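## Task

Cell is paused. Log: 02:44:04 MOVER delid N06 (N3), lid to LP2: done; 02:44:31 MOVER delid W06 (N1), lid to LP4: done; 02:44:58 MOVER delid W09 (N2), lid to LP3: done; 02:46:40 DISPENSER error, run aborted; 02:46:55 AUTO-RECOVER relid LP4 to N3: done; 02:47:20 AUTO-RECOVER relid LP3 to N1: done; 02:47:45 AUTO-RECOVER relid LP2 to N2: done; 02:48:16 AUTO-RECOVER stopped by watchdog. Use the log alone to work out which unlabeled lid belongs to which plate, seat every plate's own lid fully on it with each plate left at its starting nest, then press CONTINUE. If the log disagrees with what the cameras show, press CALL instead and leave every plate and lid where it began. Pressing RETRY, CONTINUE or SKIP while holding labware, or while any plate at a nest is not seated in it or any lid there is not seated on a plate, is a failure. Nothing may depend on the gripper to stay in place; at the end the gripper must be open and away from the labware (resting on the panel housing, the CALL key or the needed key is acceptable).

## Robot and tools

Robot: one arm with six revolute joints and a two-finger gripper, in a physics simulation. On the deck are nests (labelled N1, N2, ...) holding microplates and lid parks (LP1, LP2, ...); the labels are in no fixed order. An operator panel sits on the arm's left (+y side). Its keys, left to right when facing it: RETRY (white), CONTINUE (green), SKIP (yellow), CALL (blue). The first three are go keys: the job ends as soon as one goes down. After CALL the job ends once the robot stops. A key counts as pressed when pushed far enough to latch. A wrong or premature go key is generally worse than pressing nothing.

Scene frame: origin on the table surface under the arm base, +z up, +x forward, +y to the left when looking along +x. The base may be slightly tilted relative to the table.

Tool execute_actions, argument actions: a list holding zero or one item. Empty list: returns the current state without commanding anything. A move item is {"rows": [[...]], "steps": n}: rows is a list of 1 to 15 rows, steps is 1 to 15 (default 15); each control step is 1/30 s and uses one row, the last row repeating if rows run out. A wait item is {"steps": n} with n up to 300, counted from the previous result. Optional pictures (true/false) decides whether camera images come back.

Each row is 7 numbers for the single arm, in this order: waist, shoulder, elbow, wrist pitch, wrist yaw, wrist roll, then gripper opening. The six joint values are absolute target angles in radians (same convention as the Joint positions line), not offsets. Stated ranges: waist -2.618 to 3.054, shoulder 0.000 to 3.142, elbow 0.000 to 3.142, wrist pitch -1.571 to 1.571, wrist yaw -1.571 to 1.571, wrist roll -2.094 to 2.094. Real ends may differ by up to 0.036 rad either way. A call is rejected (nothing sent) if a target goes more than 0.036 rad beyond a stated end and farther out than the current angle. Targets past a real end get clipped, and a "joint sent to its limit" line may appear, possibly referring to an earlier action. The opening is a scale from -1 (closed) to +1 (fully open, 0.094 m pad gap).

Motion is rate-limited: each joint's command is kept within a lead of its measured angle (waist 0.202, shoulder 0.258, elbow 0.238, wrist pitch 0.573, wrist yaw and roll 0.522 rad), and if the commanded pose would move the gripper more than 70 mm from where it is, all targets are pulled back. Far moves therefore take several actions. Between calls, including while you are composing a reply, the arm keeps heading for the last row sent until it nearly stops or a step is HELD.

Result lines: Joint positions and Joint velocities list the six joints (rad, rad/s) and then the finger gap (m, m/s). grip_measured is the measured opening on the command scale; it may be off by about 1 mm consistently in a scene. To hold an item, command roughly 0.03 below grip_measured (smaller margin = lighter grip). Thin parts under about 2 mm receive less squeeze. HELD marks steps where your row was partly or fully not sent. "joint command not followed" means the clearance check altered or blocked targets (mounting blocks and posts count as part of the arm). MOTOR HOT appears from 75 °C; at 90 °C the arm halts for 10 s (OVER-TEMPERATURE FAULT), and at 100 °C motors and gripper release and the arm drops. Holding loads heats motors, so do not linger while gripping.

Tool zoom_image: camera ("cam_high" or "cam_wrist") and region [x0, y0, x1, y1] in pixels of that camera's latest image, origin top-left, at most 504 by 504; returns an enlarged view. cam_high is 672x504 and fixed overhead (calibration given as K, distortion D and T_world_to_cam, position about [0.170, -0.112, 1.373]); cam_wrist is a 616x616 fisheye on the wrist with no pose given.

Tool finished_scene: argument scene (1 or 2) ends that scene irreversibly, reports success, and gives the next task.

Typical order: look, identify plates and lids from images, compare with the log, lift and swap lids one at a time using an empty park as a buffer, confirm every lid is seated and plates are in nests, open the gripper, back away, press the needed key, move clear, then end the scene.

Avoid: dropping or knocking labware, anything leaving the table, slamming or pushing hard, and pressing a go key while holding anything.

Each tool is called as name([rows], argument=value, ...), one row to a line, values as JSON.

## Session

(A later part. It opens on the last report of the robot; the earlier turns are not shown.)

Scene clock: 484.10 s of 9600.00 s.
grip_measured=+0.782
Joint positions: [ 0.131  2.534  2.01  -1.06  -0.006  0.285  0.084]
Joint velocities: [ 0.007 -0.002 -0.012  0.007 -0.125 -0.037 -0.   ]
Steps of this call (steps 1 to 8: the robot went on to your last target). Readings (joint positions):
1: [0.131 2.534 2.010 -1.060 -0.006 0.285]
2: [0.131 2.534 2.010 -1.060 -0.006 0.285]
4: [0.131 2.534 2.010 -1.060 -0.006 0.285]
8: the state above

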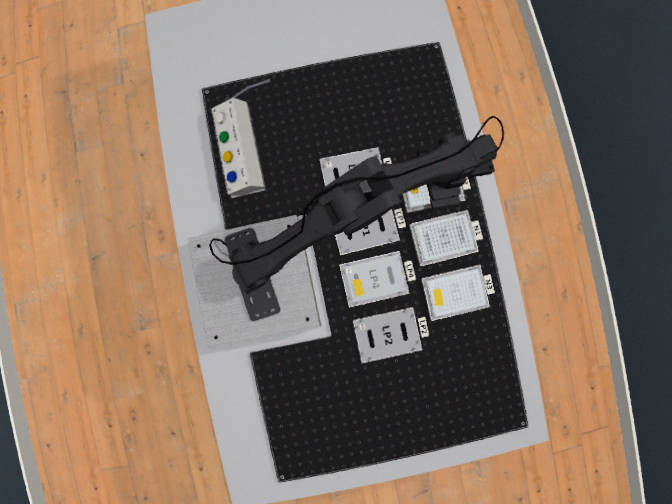

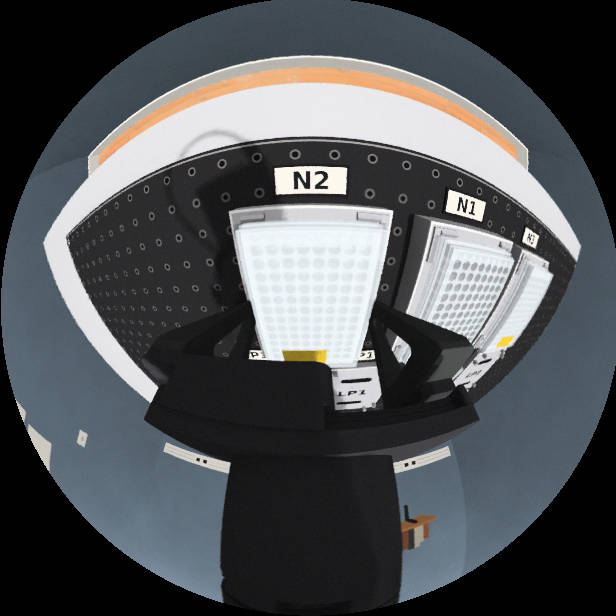

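Matches the seated reference. Release.

execute_actions([
  {"rows": [[0.126,2.537,2.005,-1.040,0,0.291,0.8],[0.126,2.537,2.005,-1.040,0,0.291,0.85],[0.126,2.537,2.005,-1.040,0,0.291,0.92],[0.126,2.537,2.005,-1.040,0,0.291,1.0]], "steps": 15},
])

zoom_image(camera="cam_wrist", region=[210, 180, 410, 370])

Scene clock: 486.43 s of 9600.00 s.
grip_measured=+1.000
Joint positions: [ 0.131  2.534  2.01  -1.06  -0.006  0.285  0.094]
Joint velocities: [-0.022  0.022 -0.002 -0.037 -0.066  0.022  0.   ]
Steps of this call (steps 1 to 15: the robot went on to your last target; steps 16 to 55: nothing new was sent; steps 56 to 70: all 15 steps of this action). Readings (joint positions):
56: [0.131 2.534 2.010 -1.060 -0.006 0.285]
57: [0.131 2.534 2.010 -1.060 -0.006 0.285]
59: [0.131 2.534 2.010 -1.060 -0.006 0.285]
63: [0.131 2.534 2.010 -1.060 -0.006 0.285]
70: the state above

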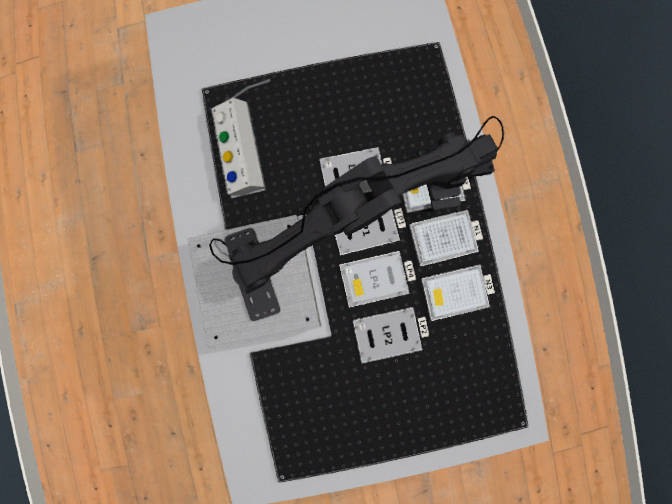

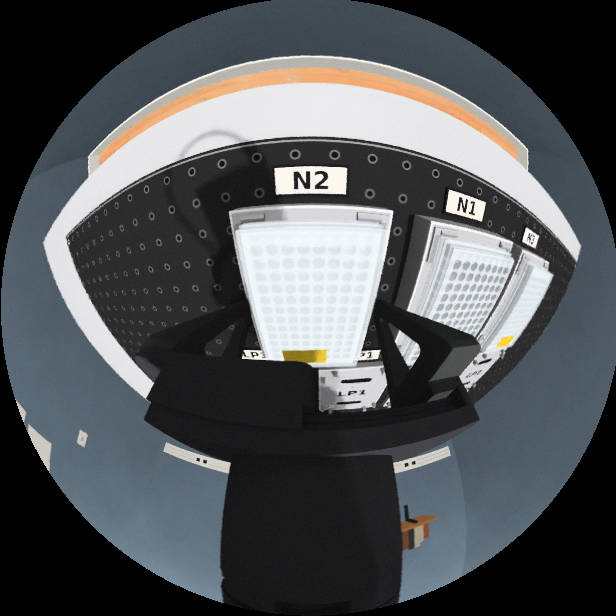

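Region (210, 180, 410, 370) of cam_wrist's 616x616 image, scaled by 2.520, with more detail than that image has; it fills the top 479 rows of this view, and the rest is white.

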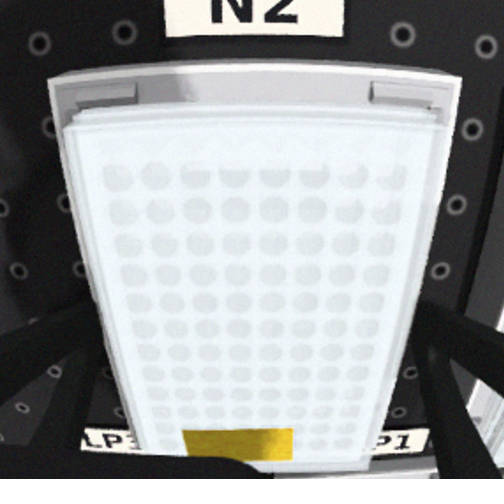

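execute_actions([
  {"rows": [[0.128,2.505,2.005,-1.075,0,0.285,1.0],[0.128,2.495,2.005,-1.082,0,0.285,1.0],[0.128,2.482,2.005,-1.091,0,0.285,1.0],[0.128,2.467,2.005,-1.101,0,0.285,1.0],[0.128,2.452,2.005,-1.110,0,0.285,1.0],[0.128,2.440,2.005,-1.117,0,0.285,1.0],[0.128,2.433,2.005,-1.121,0,0.285,1.0],[0.128,2.430,2.005,-1.123,0,0.285,1.0]], "steps": 13},
], pictures=false)

execute_actions([
  {"rows": [[0.1267,2.4284,2.0020,-1.1217,0,0.2836,1.0],[0.1226,2.4235,1.9932,-1.1178,0,0.2793,1.0],[0.1160,2.4154,1.9786,-1.1114,0,0.2722,1.0],[0.1068,2.4043,1.9584,-1.1025,0,0.2623,1.0],[0.0951,2.3901,1.9328,-1.0912,0,0.2499,1.0],[0.0811,2.3732,1.9021,-1.0776,0,0.2350,1.0],[0.0649,2.3536,1.8666,-1.0620,0,0.2177,1.0],[0.0468,2.3316,1.8267,-1.0444,0,0.1983,1.0],[0.0268,2.3074,1.7828,-1.0251,0,0.1770,1.0],[0.0053,2.2813,1.7355,-1.0043,0,0.1540,1.0],[-0.0176,2.2535,1.6852,-0.9821,0,0.1296,1.0],[-0.0416,2.2244,1.6326,-0.9589,0,0.1040,1.0],[-0.0665,2.1944,1.5781,-0.9349,0,0.0775,1.0],[-0.0918,2.1636,1.5223,-0.9103,0,0.0504,1.0],[-0.1175,2.1325,1.4660,-0.8855,0,0.0230,1.0]], "steps": 15},
], pictures=false)

execute_actions([
  {"rows": [[-0.1432,2.1014,1.4097,-0.8607,0,-0.0044,1.0],[-0.1685,2.0706,1.3539,-0.8361,0,-0.0315,1.0],[-0.1934,2.0406,1.2994,-0.8121,0,-0.0580,1.0],[-0.2174,2.0115,1.2468,-0.7889,0,-0.0836,1.0],[-0.2403,1.9838,1.1965,-0.7668,0,-0.1080,1.0],[-0.2618,1.9576,1.1492,-0.7459,0,-0.1310,1.0],[-0.2818,1.9334,1.1053,-0.7266,0,-0.1523,1.0],[-0.2999,1.9114,1.0654,-0.7090,0,-0.1717,1.0],[-0.3161,1.8918,1.0299,-0.6934,0,-0.1890,1.0],[-0.3301,1.8749,0.9992,-0.6798,0,-0.2039,1.0],[-0.3418,1.8607,0.9736,-0.6685,0,-0.2163,1.0],[-0.3510,1.8496,0.9534,-0.6596,0,-0.2262,1.0],[-0.3576,1.8415,0.9388,-0.6532,0,-0.2333,1.0],[-0.3617,1.8366,0.9300,-0.6493,0,-0.2376,1.0],[-0.3630,1.8350,0.9270,-0.6480,0,-0.2390,1.0]], "steps": 15},
], pictures=false)

execute_actions([
  {"steps": 20},
])

zoom_image(camera="cam_wrist", region=[210, 180, 410, 370])

Scene clock: 509.00 s of 9600.00 s.
grip_measured=+1.000
Joint positions: [ 0.131  2.45   2.005 -1.099 -0.006  0.285  0.094]
Joint velocities: [-0.017 -0.09   0.007 -0.022  0.022  0.037  0.   ]
Steps of this call (steps 1 to 15: the robot went on to your last target; steps 16 to 90: nothing new was sent; then 19.13 s passed at rest; steps 91 to 103: all 13 steps of this action). Readings (joint positions):
91: [0.131 2.534 2.010 -1.060 -0.006 0.285]
92: [0.131 2.534 2.010 -1.060 -0.006 0.285]
94: [0.131 2.530 2.010 -1.066 -0.006 0.285]
98: [0.131 2.494 2.005 -1.090 -0.006 0.285]
103: the state above

Scene clock: 509.50 s of 9600.00 s.
grip_measured=+1.000
Joint positions: [-0.067  2.221  1.564 -0.978 -0.006  0.124  0.094]
Joint velocities: [-0.842 -0.945 -1.551  0.564  0.007 -0.564  0.   ]
Steps of this call (steps 1 to 15: all 15 steps of this action). Readings (joint positions):
1: [0.131 2.448 2.005 -1.099 -0.006 0.285]
2: [0.131 2.448 2.005 -1.099 -0.006 0.285]
4: [0.129 2.446 1.994 -1.099 -0.006 0.281]
8: [0.101 2.403 1.892 -1.083 -0.006 0.250]
15: the state above

Scene clock: 510.00 s of 9600.00 s.
grip_measured=+1.000
Joint positions: [-0.355  1.875  0.942 -0.724  0.001 -0.188  0.094]
Joint velocities: [-0.12  -0.144 -0.31   0.212  0.051 -0.359  0.   ]
Steps of this call (steps 1 to 15: all 15 steps of this action). Readings (joint positions):
1: [-0.097 2.188 1.510 -0.957 -0.005 0.101]
2: [-0.127 2.155 1.455 -0.935 -0.004 0.077]
4: [-0.182 2.090 1.346 -0.892 -0.002 0.028]
8: [-0.271 1.979 1.145 -0.813 0.000 -0.068]
15: the state above

Scene clock: 510.67 s of 9600.00 s.
grip_measured=+1.000
Joint positions: [-0.358  1.867  0.932 -0.669  0.001 -0.232  0.094]
Joint velocities: [-0.002 -0.002  0.012 -0.022  0.051 -0.051  0.   ]
Steps of this call (steps 1 to 20: the robot went on to your last target). Readings (joint positions):
1: [-0.358 1.871 0.935 -0.718 0.001 -0.196]
2: [-0.358 1.870 0.932 -0.712 0.001 -0.204]
4: [-0.358 1.869 0.932 -0.698 0.001 -0.214]
8: [-0.358 1.867 0.932 -0.679 0.001 -0.225]
20: the state above

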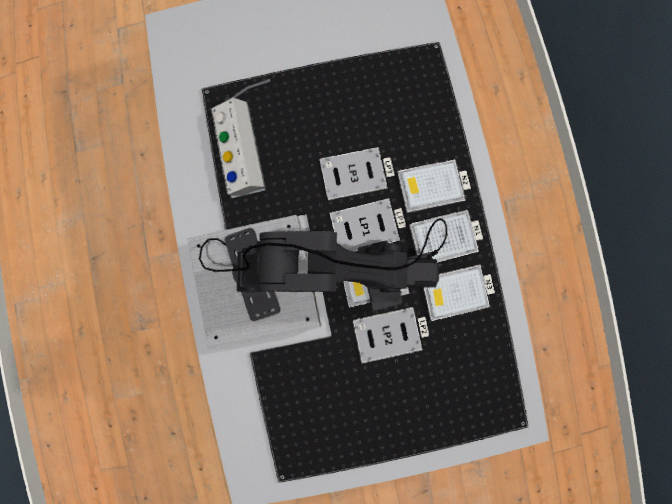

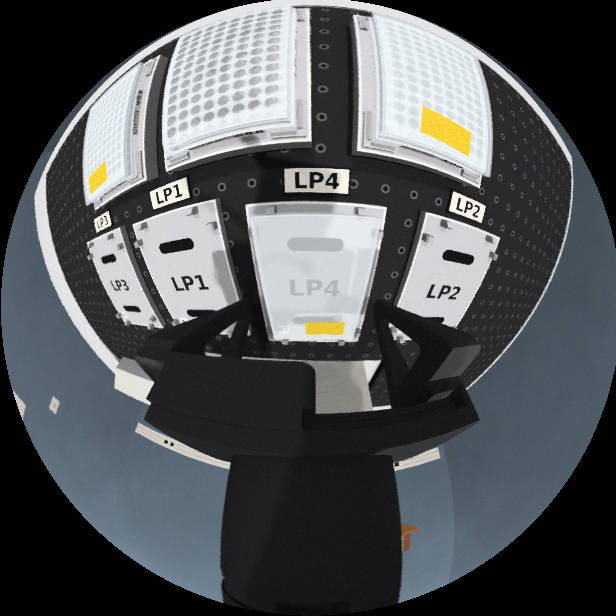

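Region (210, 180, 410, 370) of cam_wrist's 616x616 image, scaled by 2.520, with more detail than that image has; it fills the top 479 rows of this view, and the rest is white.

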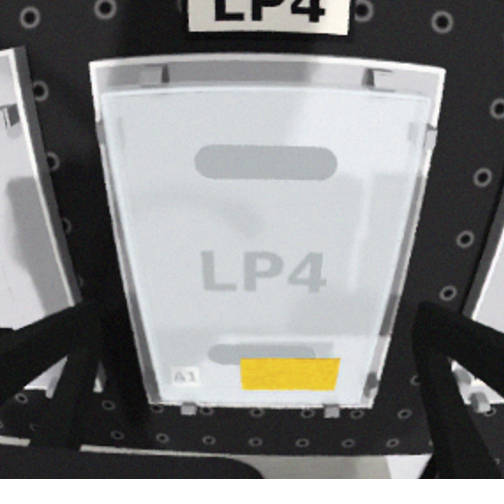

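execute_actions([
  {"rows": [[-0.368,1.885,0.920,-0.640,0,-0.239,1.0],[-0.372,1.892,0.915,-0.625,0,-0.239,1.0],[-0.373,1.900,0.910,-0.608,0,-0.239,1.0],[-0.373,1.908,0.905,-0.590,0,-0.239,1.0],[-0.373,1.916,0.900,-0.572,0,-0.239,1.0],[-0.373,1.923,0.895,-0.556,0,-0.239,1.0],[-0.373,1.929,0.891,-0.542,0,-0.239,1.0],[-0.373,1.933,0.889,-0.533,0,-0.239,1.0],[-0.373,1.935,0.888,-0.530,0,-0.239,1.0]], "steps": 15},
], pictures=false)

execute_actions([
  {"steps": 14},
])

zoom_image(camera="cam_wrist", region=[210, 180, 410, 370])

Scene clock: 514.50 s of 9600.00 s.
grip_measured=+1.000
Joint positions: [-0.365  1.929  0.894 -0.564  0.001 -0.233  0.094]
Joint velocities: [-0.007 -0.002 -0.017  0.154 -0.037 -0.022  0.   ]
Steps of this call (steps 1 to 15: the robot went on to your last target; steps 16 to 90: nothing new was sent; then 0.33 s passed at rest; steps 91 to 105: all 15 steps of this action). Readings (joint positions):
91: [-0.358 1.867 0.932 -0.668 0.001 -0.232]
92: [-0.359 1.868 0.932 -0.666 0.001 -0.233]
94: [-0.361 1.876 0.930 -0.649 0.001 -0.233]
98: [-0.365 1.908 0.909 -0.599 0.001 -0.233]
105: the state above

Scene clock: 514.97 s of 9600.00 s.
grip_measured=+1.000
Joint positions: [-0.365  1.929  0.894 -0.551  0.001 -0.233  0.094]
Joint velocities: [-0.017 -0.022 -0.012 -0.037 -0.051 -0.022  0.   ]
Steps of this call (steps 1 to 14: the robot went on to your last target). Readings (joint positions):
1: [-0.365 1.929 0.894 -0.561 0.001 -0.233]
2: [-0.365 1.929 0.894 -0.559 0.001 -0.233]
4: [-0.365 1.929 0.894 -0.555 0.001 -0.233]
8: [-0.365 1.929 0.894 -0.553 0.001 -0.233]
14: the state above

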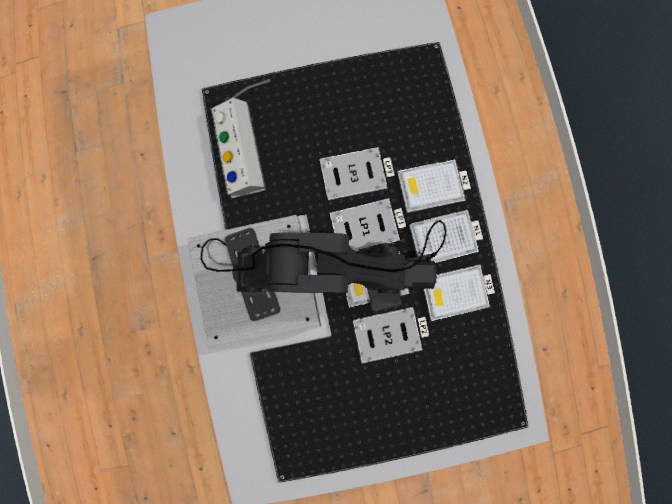

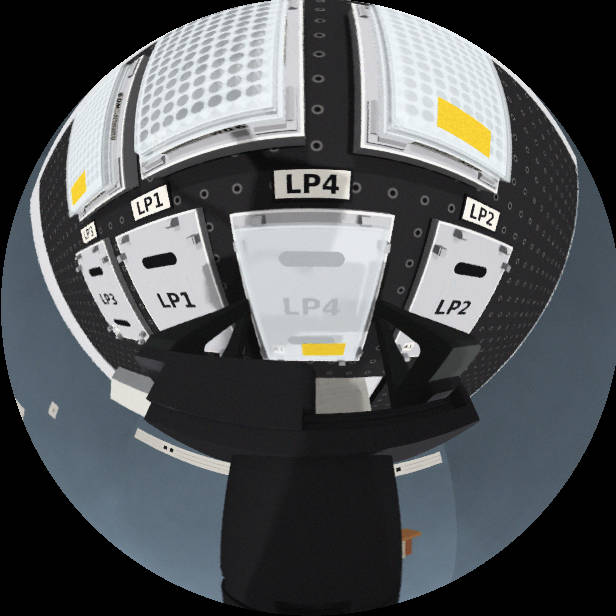

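Region (210, 180, 410, 370) of cam_wrist's 616x616 image, scaled by 2.520, with more detail than that image has; it fills the top 479 rows of this view, and the rest is white.

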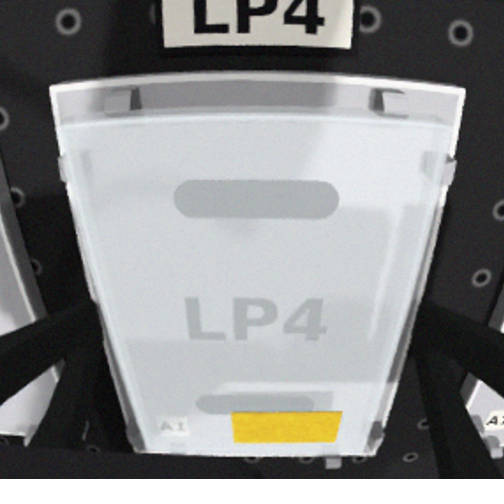

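zoom_image(camera="cam_wrist", region=[220, 200, 320, 270])

zoom_image(camera="cam_wrist", region=[310, 200, 410, 270])

zoom_image(camera="cam_wrist", region=[250, 310, 370, 375])

Region (220, 200, 320, 270) of cam_wrist's 616x616 image, scaled by 5.040, with more detail than that image has; it fills the top 353 rows of this view, and the rest is white.

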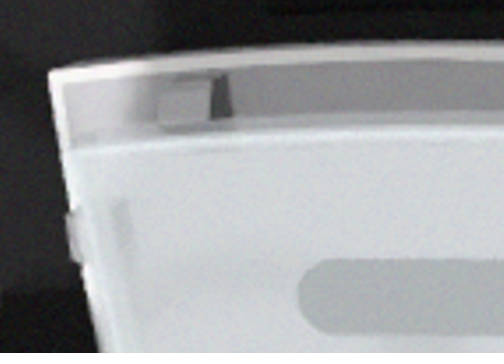

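Region (310, 200, 410, 270) of cam_wrist's 616x616 image, scaled by 5.040, with more detail than that image has; it fills the top 353 rows of this view, and the rest is white.

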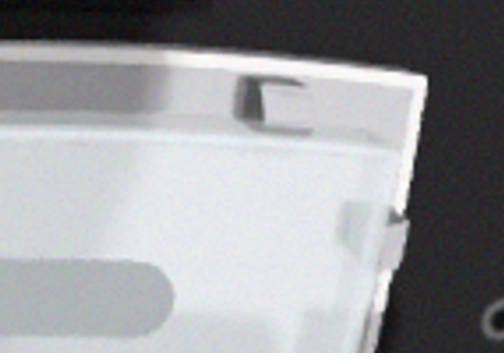

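Region (250, 310, 370, 375) of cam_wrist's 616x616 image, scaled by 4.200, with more detail than that image has; it fills the top 273 rows of this view, and the rest is white.

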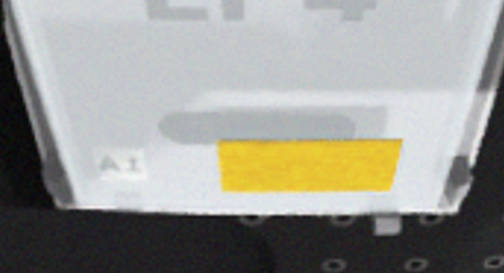

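execute_actions([
  {"rows": [[-0.373,1.895,0.888,-0.530,0,-0.239,1.0],[-0.373,1.880,0.888,-0.530,0,-0.239,1.0],[-0.373,1.868,0.888,-0.525,0,-0.239,1.0],[-0.373,1.860,0.885,-0.515,0,-0.239,1.0],[-0.373,1.858,0.875,-0.500,0,-0.239,1.0],[-0.373,1.858,0.864,-0.485,0,-0.239,1.0],[-0.373,1.858,0.852,-0.470,0,-0.239,1.0],[-0.373,1.858,0.840,-0.456,0,-0.239,1.0],[-0.373,1.858,0.830,-0.444,0,-0.239,1.0],[-0.373,1.858,0.823,-0.436,0,-0.239,1.0],[-0.373,1.858,0.821,-0.433,0,-0.239,1.0]], "steps": 15},
], pictures=false)

execute_actions([
  {"steps": 15},
])

zoom_image(camera="cam_wrist", region=[210, 180, 410, 370])

Scene clock: 553.47 s of 9600.00 s.
grip_measured=+1.000
Joint positions: [-0.365  1.88   0.827 -0.473  0.001 -0.233  0.094]
Joint velocities: [-0.012  0.007 -0.022 -0.051  0.022  0.022  0.   ]
Steps of this call (steps 1 to 30: the robot went on to your last target; steps 31 to 90: nothing new was sent; then 35.00 s passed at rest; steps 91 to 105: all 15 steps of this action). Readings (joint positions):
91: [-0.365 1.929 0.894 -0.551 0.001 -0.233]
92: [-0.365 1.928 0.894 -0.551 0.001 -0.233]
94: [-0.365 1.916 0.894 -0.550 0.001 -0.233]
98: [-0.365 1.883 0.876 -0.513 0.001 -0.233]
105: the state above

Scene clock: 553.97 s of 9600.00 s.
grip_measured=+1.000
Joint positions: [-0.365  1.88   0.827 -0.455  0.001 -0.233  0.094]
Joint velocities: [-0.002 -0.012 -0.017  0.095 -0.037  0.007  0.   ]
Steps of this call (steps 1 to 15: the robot went on to your last target). Readings (joint positions):
1: [-0.365 1.880 0.827 -0.471 0.001 -0.233]
2: [-0.365 1.880 0.827 -0.468 0.001 -0.233]
4: [-0.365 1.880 0.827 -0.462 0.001 -0.233]
8: [-0.365 1.880 0.827 -0.457 0.001 -0.233]
15: the state above

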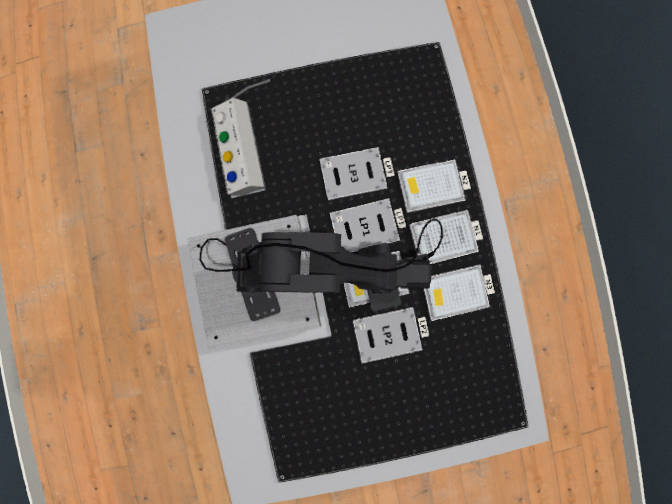

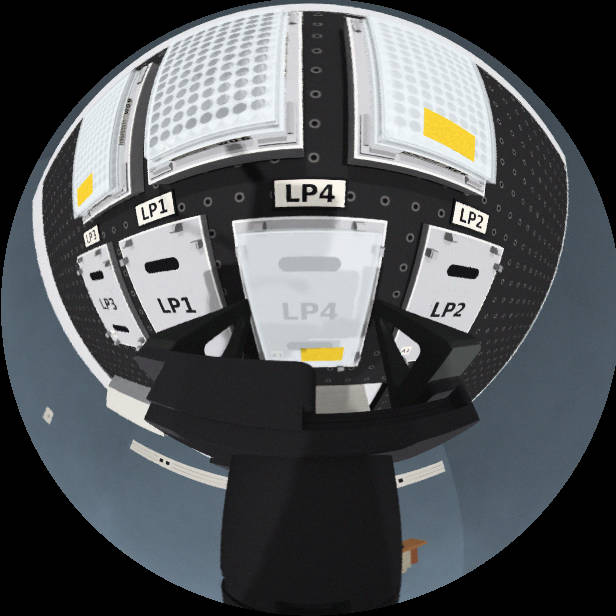

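Region (210, 180, 410, 370) of cam_wrist's 616x616 image, scaled by 2.520, with more detail than that image has; it fills the top 479 rows of this view, and the rest is white.

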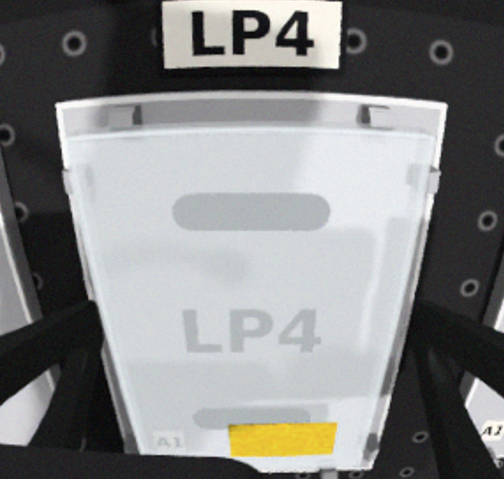

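execute_actions(actions=[])

Scene clock: 565.27 s of 9600.00 s.
grip_measured=+1.000
Joint positions: [-0.365  1.88   0.827 -0.454  0.001 -0.233  0.094]
Joint velocities: [ 0.007 -0.012 -0.002 -0.007  0.066  0.095  0.   ]
Steps of this call (steps 1 to 15: the robot went on to your last target; steps 16 to 90: nothing new was sent; then 8.30 s passed at rest). Readings (joint positions):
1: [-0.365 1.880 0.827 -0.455 0.001 -0.233]
2: [-0.365 1.880 0.827 -0.455 0.001 -0.233]
4: [-0.365 1.880 0.827 -0.455 0.001 -0.233]
8: [-0.365 1.880 0.827 -0.454 0.001 -0.233]
90: the state above
The arm was judged still, so your last target was given up. Only a new action makes it travel on or press farther. Fingers that are still opening or closing keep moving.

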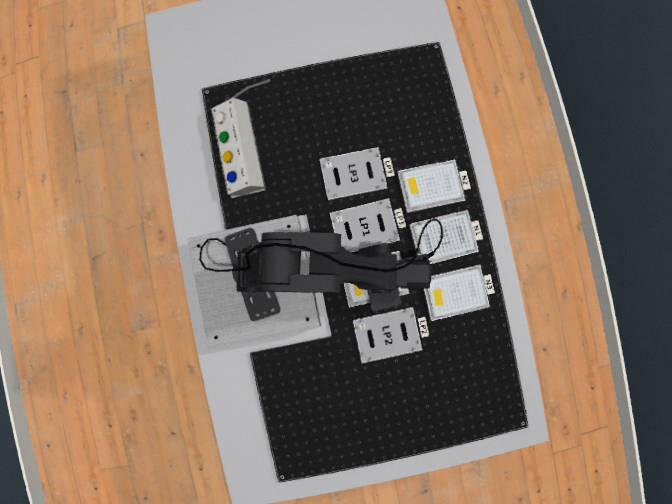

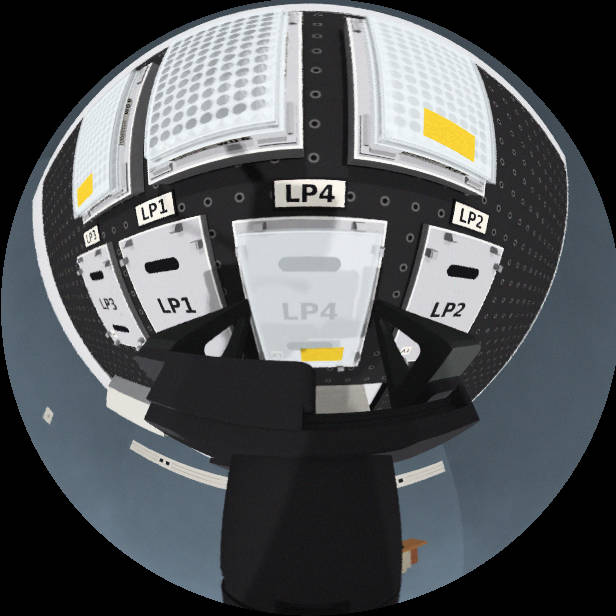

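execute_actions([
  {"rows": [[-0.373, 1.903, 0.821, -0.433, 0, -0.239, 1.0], [-0.373, 1.903, 0.821, -0.433, 0, -0.239, 1.0], [-0.373, 1.902, 0.821, -0.433, 0, -0.239, 1.0]], "steps": 15},
], pictures=true)

zoom_image(camera="cam_wrist", region=[210, 180, 410, 370])

Scene clock: 568.80 s of 9600.00 s.
grip_measured=+1.000
Joint positions: [-0.365  1.88   0.827 -0.454  0.001 -0.233  0.094]
Joint velocities: [-0.002 -0.012 -0.002 -0.022  0.022  0.037  0.   ]
Steps of this call (steps 1 to 90: nothing new was sent; then 0.03 s passed at rest; steps 91 to 105: all 15 steps of this action). Readings (joint positions):
91: [-0.365 1.880 0.827 -0.454 0.001 -0.233]
92: [-0.365 1.880 0.827 -0.454 0.001 -0.233]
94: [-0.365 1.880 0.827 -0.454 0.001 -0.233]
98: [-0.365 1.880 0.827 -0.454 0.001 -0.233]
105: the state above

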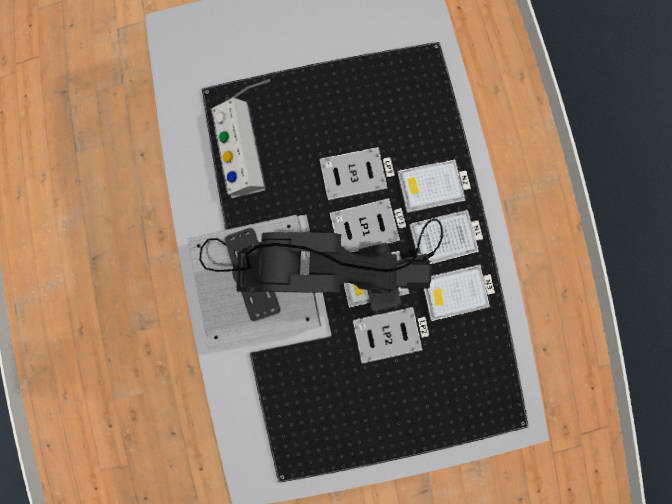

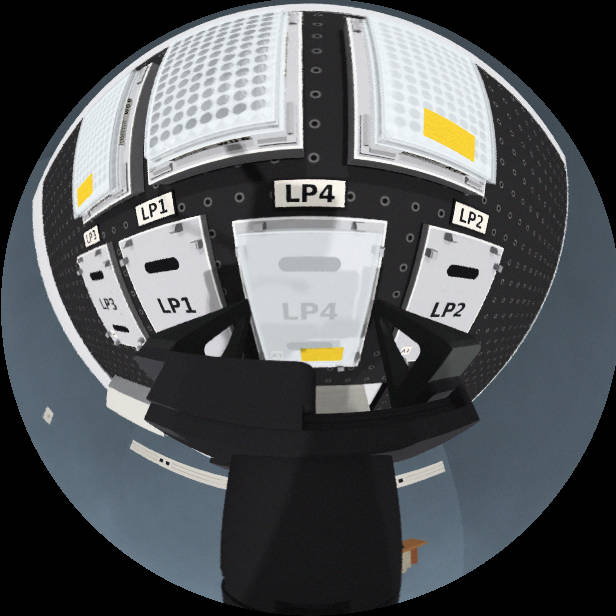

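Region (210, 180, 410, 370) of cam_wrist's 616x616 image, scaled by 2.520, with more detail than that image has; it fills the top 479 rows of this view, and the rest is white.

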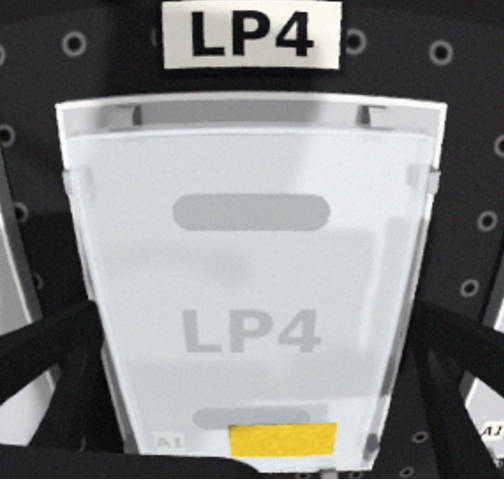

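execute_actions([
  {"rows": [[-0.373, 1.912, 0.821, -0.433, 0, -0.239, 1.0], [-0.373, 1.912, 0.821, -0.433, 0, -0.239, 1.0], [-0.373, 1.912, 0.821, -0.433, 0, -0.239, 1.0], [-0.373, 1.905, 0.821, -0.433, 0, -0.239, 1.0]], "steps": 15},
], pictures=false)

Scene clock: 570.83 s of 9600.00 s.
grip_measured=+1.000
Joint positions: [-0.365  1.897  0.827 -0.452  0.001 -0.233  0.094]
Joint velocities: [ 0.007 -0.002 -0.002 -0.007 -0.081  0.007  0.   ]
Steps of this call (steps 1 to 15: the robot went on to your last target; steps 16 to 46: nothing new was sent; steps 47 to 61: all 15 steps of this action). Readings (joint positions):
47: [-0.365 1.882 0.827 -0.454 0.001 -0.233]
48: [-0.365 1.885 0.827 -0.452 0.001 -0.233]
50: [-0.365 1.894 0.827 -0.452 0.001 -0.233]
54: [-0.365 1.897 0.827 -0.452 0.001 -0.233]
61: the state above

execute_actions(actions=[], pictures=true)

zoom_image(camera="cam_wrist", region=[210, 180, 410, 370])

Scene clock: 572.47 s of 9600.00 s.
grip_measured=+1.000
Joint positions: [-0.365  1.897  0.827 -0.452  0.001 -0.233  0.094]
Joint velocities: [-0.002  0.002  0.002  0.007 -0.051 -0.051  0.   ]
Steps of this call (steps 1 to 15: the robot went on to your last target; steps 16 to 49: nothing new was sent). Readings (joint positions):
1: [-0.365 1.897 0.827 -0.452 0.001 -0.233]
2: [-0.365 1.897 0.827 -0.452 0.001 -0.233]
4: [-0.365 1.897 0.827 -0.452 0.001 -0.233]
8: [-0.365 1.897 0.827 -0.452 0.001 -0.233]
49: the state above
The arm was judged still, so your last target was given up. Only a new action makes it travel on or press farther. Fingers that are still opening or closing keep moving.

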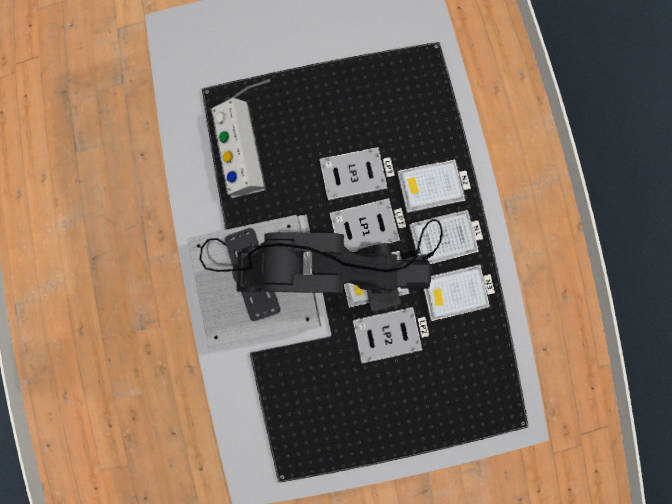

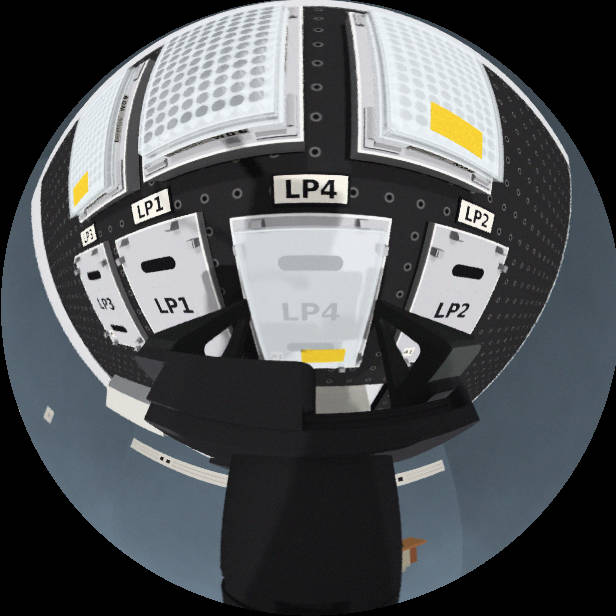

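Region (210, 180, 410, 370) of cam_wrist's 616x616 image, scaled by 2.520, with more detail than that image has; it fills the top 479 rows of this view, and the rest is white.

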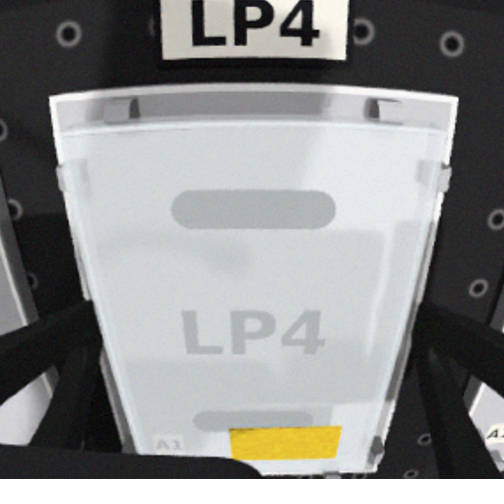

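execute_actions([
  {"rows": [[-0.373, 1.905, 0.821, -0.433, 0, -0.239, 0.95], [-0.373, 1.905, 0.821, -0.433, 0, -0.239, 0.91], [-0.373, 1.905, 0.821, -0.433, 0, -0.239, 0.87], [-0.373, 1.905, 0.821, -0.433, 0, -0.239, 0.84], [-0.373, 1.905, 0.821, -0.433, 0, -0.239, 0.82], [-0.373, 1.905, 0.821, -0.433, 0, -0.239, 0.80], [-0.373, 1.905, 0.821, -0.433, 0, -0.239, 0.79], [-0.373, 1.905, 0.821, -0.433, 0, -0.239, 0.78], [-0.373, 1.905, 0.821, -0.433, 0, -0.239, 0.77], [-0.373, 1.905, 0.821, -0.433, 0, -0.239, 0.76], [-0.373, 1.905, 0.821, -0.433, 0, -0.239, 0.75]], "steps": 15},
], pictures=true)

zoom_image(camera="cam_wrist", region=[210, 180, 410, 370])

Scene clock: 581.37 s of 9600.00 s.
grip_measured=+0.783
Joint positions: [-0.365  1.897  0.827 -0.452  0.001 -0.233  0.084]
Joint velocities: [-0.007 -0.017 -0.007 -0.051 -0.066 -0.037  0.001]
Steps of this call (steps 1 to 90: nothing new was sent; then 5.40 s passed at rest; steps 91 to 105: all 15 steps of this action). Readings (joint positions):
91: [-0.365 1.897 0.827 -0.452 0.001 -0.233]
92: [-0.365 1.897 0.827 -0.452 0.001 -0.233]
94: [-0.365 1.897 0.827 -0.452 0.001 -0.233]
98: [-0.365 1.897 0.827 -0.452 0.001 -0.233]
105: the state above

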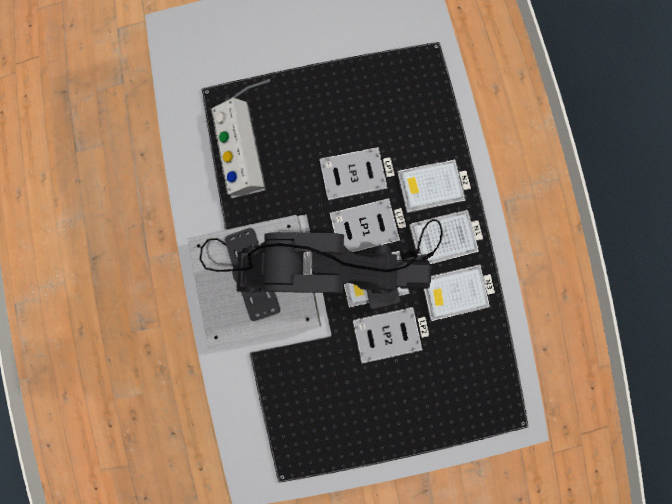

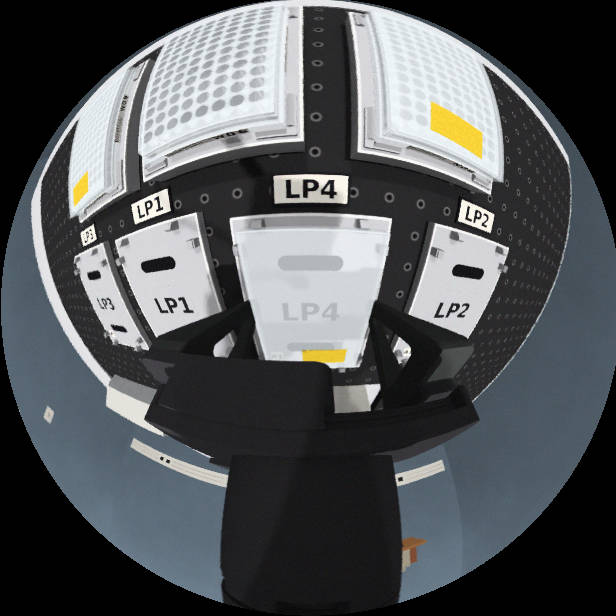

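Region (210, 180, 410, 370) of cam_wrist's 616x616 image, scaled by 2.520, with more detail than that image has; it fills the top 479 rows of this view, and the rest is white.

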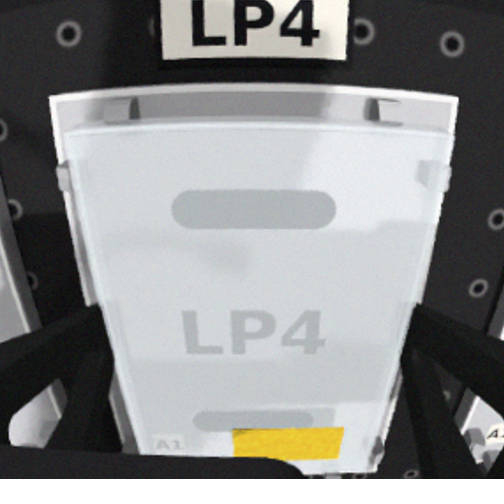

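execute_actions([
  {"rows": [[-0.373, 1.862, 0.8527, -0.4712, 0, -0.239, 0.75], [-0.373, 1.8594, 0.8549, -0.4776, 0, -0.239, 0.75], [-0.373, 1.8546, 0.8585, -0.4879, 0, -0.239, 0.75], [-0.373, 1.8455, 0.8632, -0.5017, 0, -0.239, 0.75], [-0.373, 1.8345, 0.869, -0.5185, 0, -0.239, 0.75], [-0.373, 1.8221, 0.8755, -0.5374, 0, -0.239, 0.75], [-0.373, 1.8088, 0.8824, -0.5576, 0, -0.239, 0.75], [-0.373, 1.7952, 0.8896, -0.5784, 0, -0.239, 0.75], [-0.373, 1.7819, 0.8965, -0.5986, 0, -0.239, 0.75], [-0.373, 1.7695, 0.903, -0.6175, 0, -0.239, 0.75], [-0.373, 1.7585, 0.9088, -0.6343, 0, -0.239, 0.75], [-0.373, 1.7494, 0.9135, -0.6481, 0, -0.239, 0.75], [-0.373, 1.7426, 0.9171, -0.6584, 0, -0.239, 0.75], [-0.373, 1.7384, 0.9193, -0.6648, 0, -0.239, 0.75], [-0.373, 1.737, 0.92, -0.667, 0, -0.239, 0.75]], "steps": 15},
], pictures=true)

Scene clock: 605.30 s of 9600.00 s.
grip_measured=+0.783
Joint positions: [-0.365  1.767  0.897 -0.602  0.001 -0.233  0.084]
Joint velocities: [ 0.002 -0.208  0.115 -0.286 -0.037 -0.007 -0.   ]
Steps of this call (steps 1 to 15: the robot went on to your last target; steps 16 to 90: nothing new was sent; then 20.43 s passed at rest; steps 91 to 105: all 15 steps of this action). Readings (joint positions):
91: [-0.365 1.897 0.827 -0.452 0.001 -0.233]
92: [-0.365 1.897 0.827 -0.453 0.001 -0.233]
94: [-0.365 1.895 0.829 -0.462 0.001 -0.233]
98: [-0.365 1.858 0.846 -0.510 0.001 -0.233]
105: the state above

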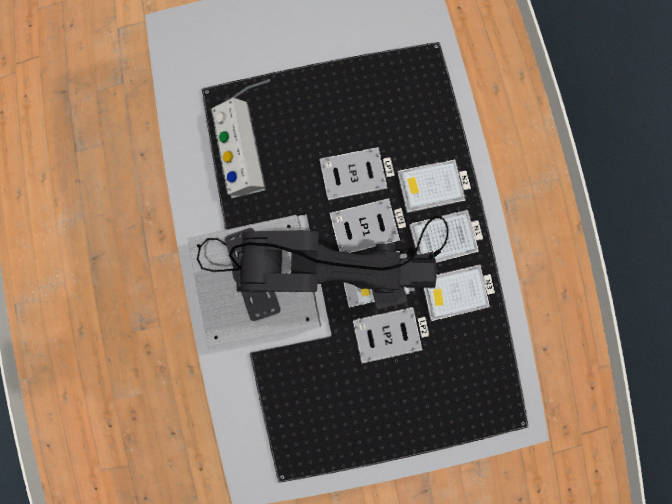

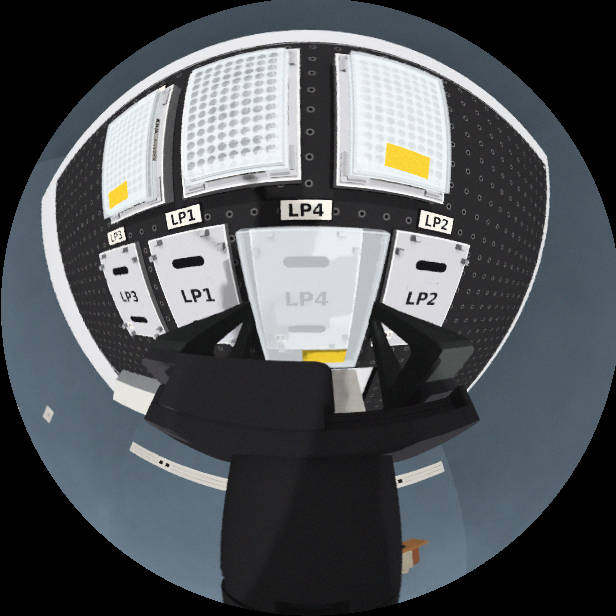

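execute_actions([
  {"rows": [[-0.3594, 1.775, 0.9228, -0.6682, 0, -0.2294, 0.75], [-0.3577, 1.7768, 0.9312, -0.6717, 0, -0.2277, 0.75], [-0.3549, 1.7821, 0.945, -0.6775, 0, -0.225, 0.75], [-0.351, 1.7908, 0.9642, -0.6856, 0, -0.2211, 0.75], [-0.3461, 1.803, 0.9885, -0.6958, 0, -0.2162, 0.75], [-0.3401, 1.8183, 1.0177, -0.7081, 0, -0.2103, 0.75], [-0.3333, 1.8368, 1.0514, -0.7222, 0, -0.2035, 0.75], [-0.3256, 1.8581, 1.0892, -0.7381, 0, -0.1959, 0.75], [-0.3171, 1.882, 1.1309, -0.7556, 0, -0.1875, 0.75], [-0.308, 1.9084, 1.1758, -0.7745, 0, -0.1785, 0.75], [-0.2983, 1.9368, 1.2235, -0.7946, 0, -0.1689, 0.75], [-0.2881, 1.9669, 1.2734, -0.8156, 0, -0.1588, 0.75], [-0.2776, 1.9985, 1.3251, -0.8373, 0, -0.1484, 0.75], [-0.2669, 2.0312, 1.378, -0.8595, 0, -0.1378, 0.75], [-0.256, 2.0647, 1.4315, -0.882, 0, -0.127, 0.75]], "steps": 15},
], pictures=false)

execute_actions([
  {"rows": [[-0.2451, 2.0985, 1.485, -0.9045, 0, -0.1162, 0.75], [-0.2344, 2.1323, 1.5379, -0.9267, 0, -0.1056, 0.75], [-0.2239, 2.1658, 1.5896, -0.9484, 0, -0.0952, 0.75], [-0.2137, 2.1985, 1.6395, -0.9694, 0, -0.0851, 0.75], [-0.204, 2.2301, 1.6873, -0.9895, 0, -0.0755, 0.75], [-0.1949, 2.2603, 1.7321, -1.0084, 0, -0.0665, 0.75], [-0.1864, 2.2886, 1.7738, -1.0259, 0, -0.0581, 0.75], [-0.1787, 2.315, 1.8116, -1.0418, 0, -0.0505, 0.75], [-0.1719, 2.3389, 1.8453, -1.0559, 0, -0.0437, 0.75], [-0.1659, 2.3602, 1.8745, -1.0682, 0, -0.0378, 0.75], [-0.161, 2.3787, 1.8988, -1.0784, 0, -0.0329, 0.75], [-0.1571, 2.394, 1.918, -1.0865, 0, -0.029, 0.75], [-0.1543, 2.4062, 1.9318, -1.0923, 0, -0.0263, 0.75], [-0.1526, 2.4149, 1.9402, -1.0958, 0, -0.0246, 0.75], [-0.152, 2.422, 1.943, -1.097, 0, -0.024, 0.75]], "steps": 15},
], pictures=false)

execute_actions([
  {"steps": 20},
], pictures=true)

zoom_image(camera="cam_wrist", region=[210, 180, 410, 370])

Scene clock: 625.80 s of 9600.00 s.
grip_measured=+0.783
Joint positions: [-0.286  1.999  1.324 -0.795  0.001 -0.171  0.084]
Joint velocities: [ 0.31   0.916  1.56  -0.462 -0.037  0.198 -0.   ]
Steps of this call (steps 1 to 30: the robot went on to your last target; steps 31 to 90: nothing new was sent; then 17.00 s passed at rest; steps 91 to 105: all 15 steps of this action). Readings (joint positions):
91: [-0.365 1.760 0.901 -0.651 0.001 -0.233]
92: [-0.365 1.760 0.901 -0.652 0.001 -0.233]
94: [-0.364 1.766 0.911 -0.663 0.001 -0.232]
98: [-0.349 1.817 1.000 -0.701 0.001 -0.220]
105: the state above

Scene clock: 626.30 s of 9600.00 s.
grip_measured=+0.783
Joint positions: [-0.156  2.404  1.904 -1.031  0.001 -0.048  0.084]
Joint velocities: [ 0.066  0.305  0.247 -0.286  0.022  0.168 -0.001]
Steps of this call (steps 1 to 15: all 15 steps of this action). Readings (joint positions):
1: [-0.275 2.032 1.377 -0.812 0.001 -0.162]
2: [-0.264 2.065 1.432 -0.829 0.001 -0.152]
4: [-0.242 2.132 1.538 -0.865 0.001 -0.133]
8: [-0.201 2.259 1.725 -0.936 0.001 -0.095]
15: the state above

Scene clock: 626.97 s of 9600.00 s.
grip_measured=+0.783
Joint positions: [-0.154  2.424  1.911 -1.08   0.001 -0.031  0.084]
Joint velocities: [ 0.007  0.007  0.002  0.022  0.037 -0.037  0.001]
Steps of this call (steps 1 to 20: the robot went on to your last target). Readings (joint positions):
1: [-0.154 2.413 1.909 -1.038 0.001 -0.045]
2: [-0.154 2.418 1.911 -1.046 0.001 -0.042]
4: [-0.154 2.424 1.911 -1.059 0.001 -0.038]
8: [-0.154 2.424 1.911 -1.073 0.001 -0.034]
20: the state above

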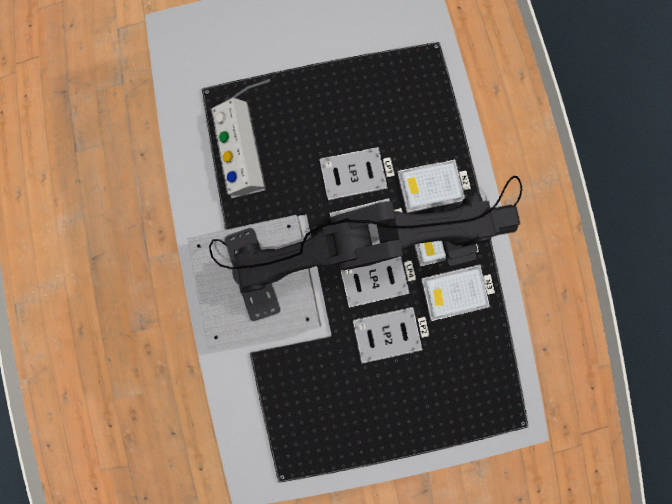

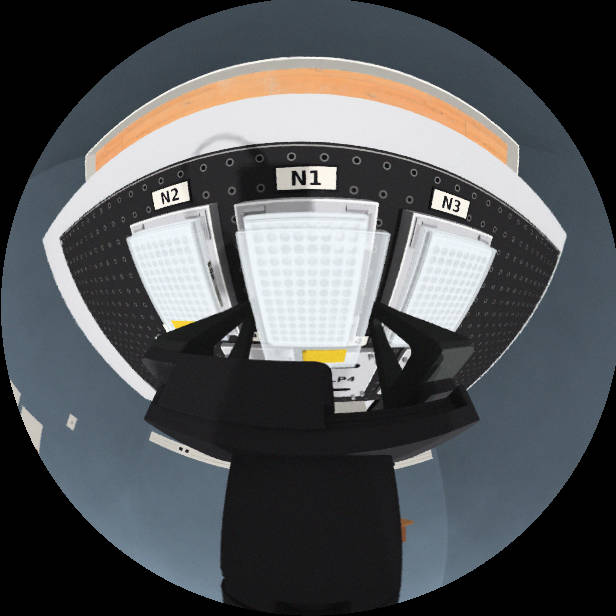

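Region (210, 180, 410, 370) of cam_wrist's 616x616 image, scaled by 2.520, with more detail than that image has; it fills the top 479 rows of this view, and the rest is white.

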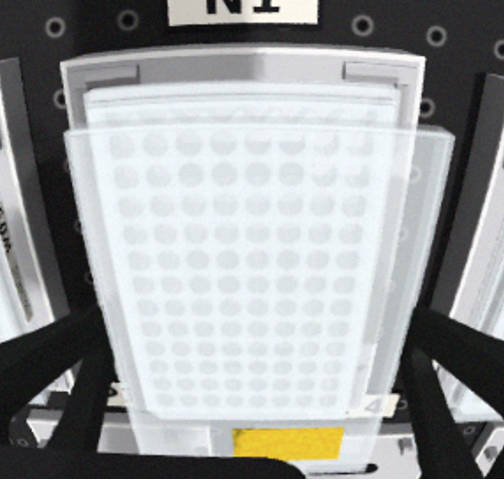

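execute_actions([
  {"rows": [[-0.14, 2.447, 1.9, -1.05, 0, -0.024, 0.75], [-0.14, 2.447, 1.895, -1.035, 0, -0.024, 0.75], [-0.14, 2.439, 1.889, -1.02, 0, -0.024, 0.75], [-0.14, 2.439, 1.889, -1.014, 0, -0.024, 0.75]], "steps": 15},
], pictures=false)

execute_actions([
  {"steps": 10},
], pictures=true)

zoom_image(camera="cam_wrist", region=[210, 180, 410, 370])

Scene clock: 631.57 s of 9600.00 s.
grip_measured=+0.783
Joint positions: [-0.147  2.436  1.895 -1.037  0.001 -0.03   0.084]
Joint velocities: [-0.002 -0.007 -0.002 -0.007 -0.037  0.007 -0.001]
Steps of this call (steps 1 to 15: the robot went on to your last target; steps 16 to 90: nothing new was sent; then 1.10 s passed at rest; steps 91 to 105: all 15 steps of this action). Readings (joint positions):
91: [-0.153 2.426 1.911 -1.080 0.001 -0.030]
92: [-0.153 2.427 1.911 -1.076 0.001 -0.030]
94: [-0.151 2.429 1.904 -1.061 0.001 -0.030]
98: [-0.148 2.435 1.896 -1.046 0.001 -0.030]
105: the state above

Scene clock: 631.90 s of 9600.00 s.
grip_measured=+0.783
Joint positions: [-0.147  2.436  1.895 -1.035  0.001 -0.03   0.084]
Joint velocities: [-0.017 -0.002 -0.012  0.037 -0.11   0.037  0.   ]
Steps of this call (steps 1 to 10: the robot went on to your last target). Readings (joint positions):
1: [-0.147 2.436 1.895 -1.037 0.001 -0.030]
2: [-0.147 2.436 1.895 -1.036 0.001 -0.030]
4: [-0.147 2.436 1.895 -1.036 0.001 -0.030]
8: [-0.147 2.436 1.895 -1.035 0.001 -0.030]
10: the state above

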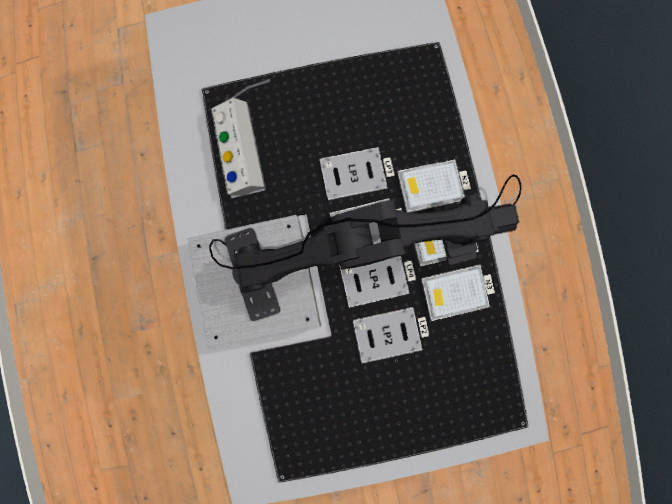

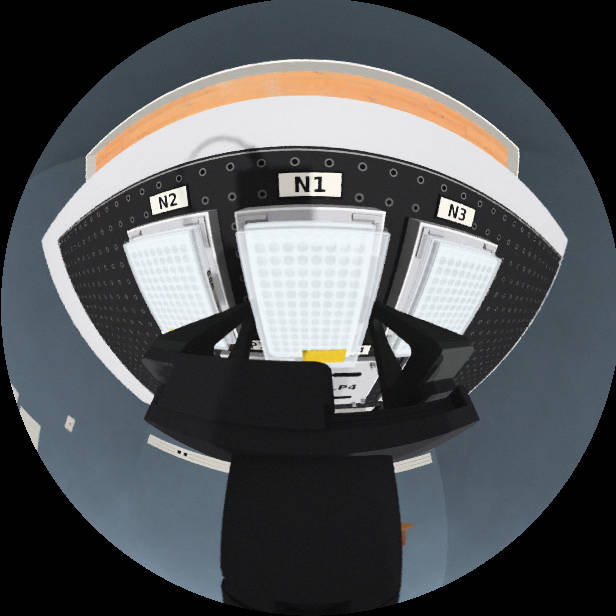

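Region (210, 180, 410, 370) of cam_wrist's 616x616 image, scaled by 2.520, with more detail than that image has; it fills the top 479 rows of this view, and the rest is white.

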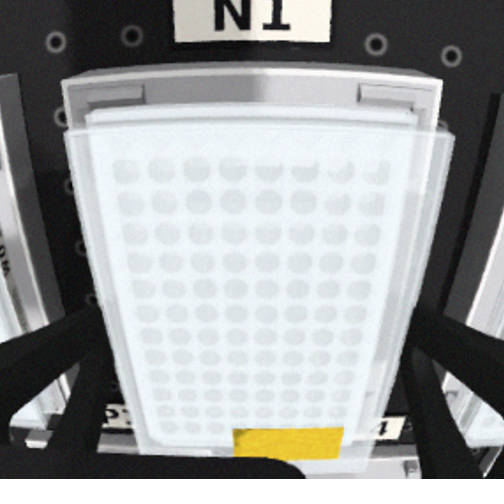

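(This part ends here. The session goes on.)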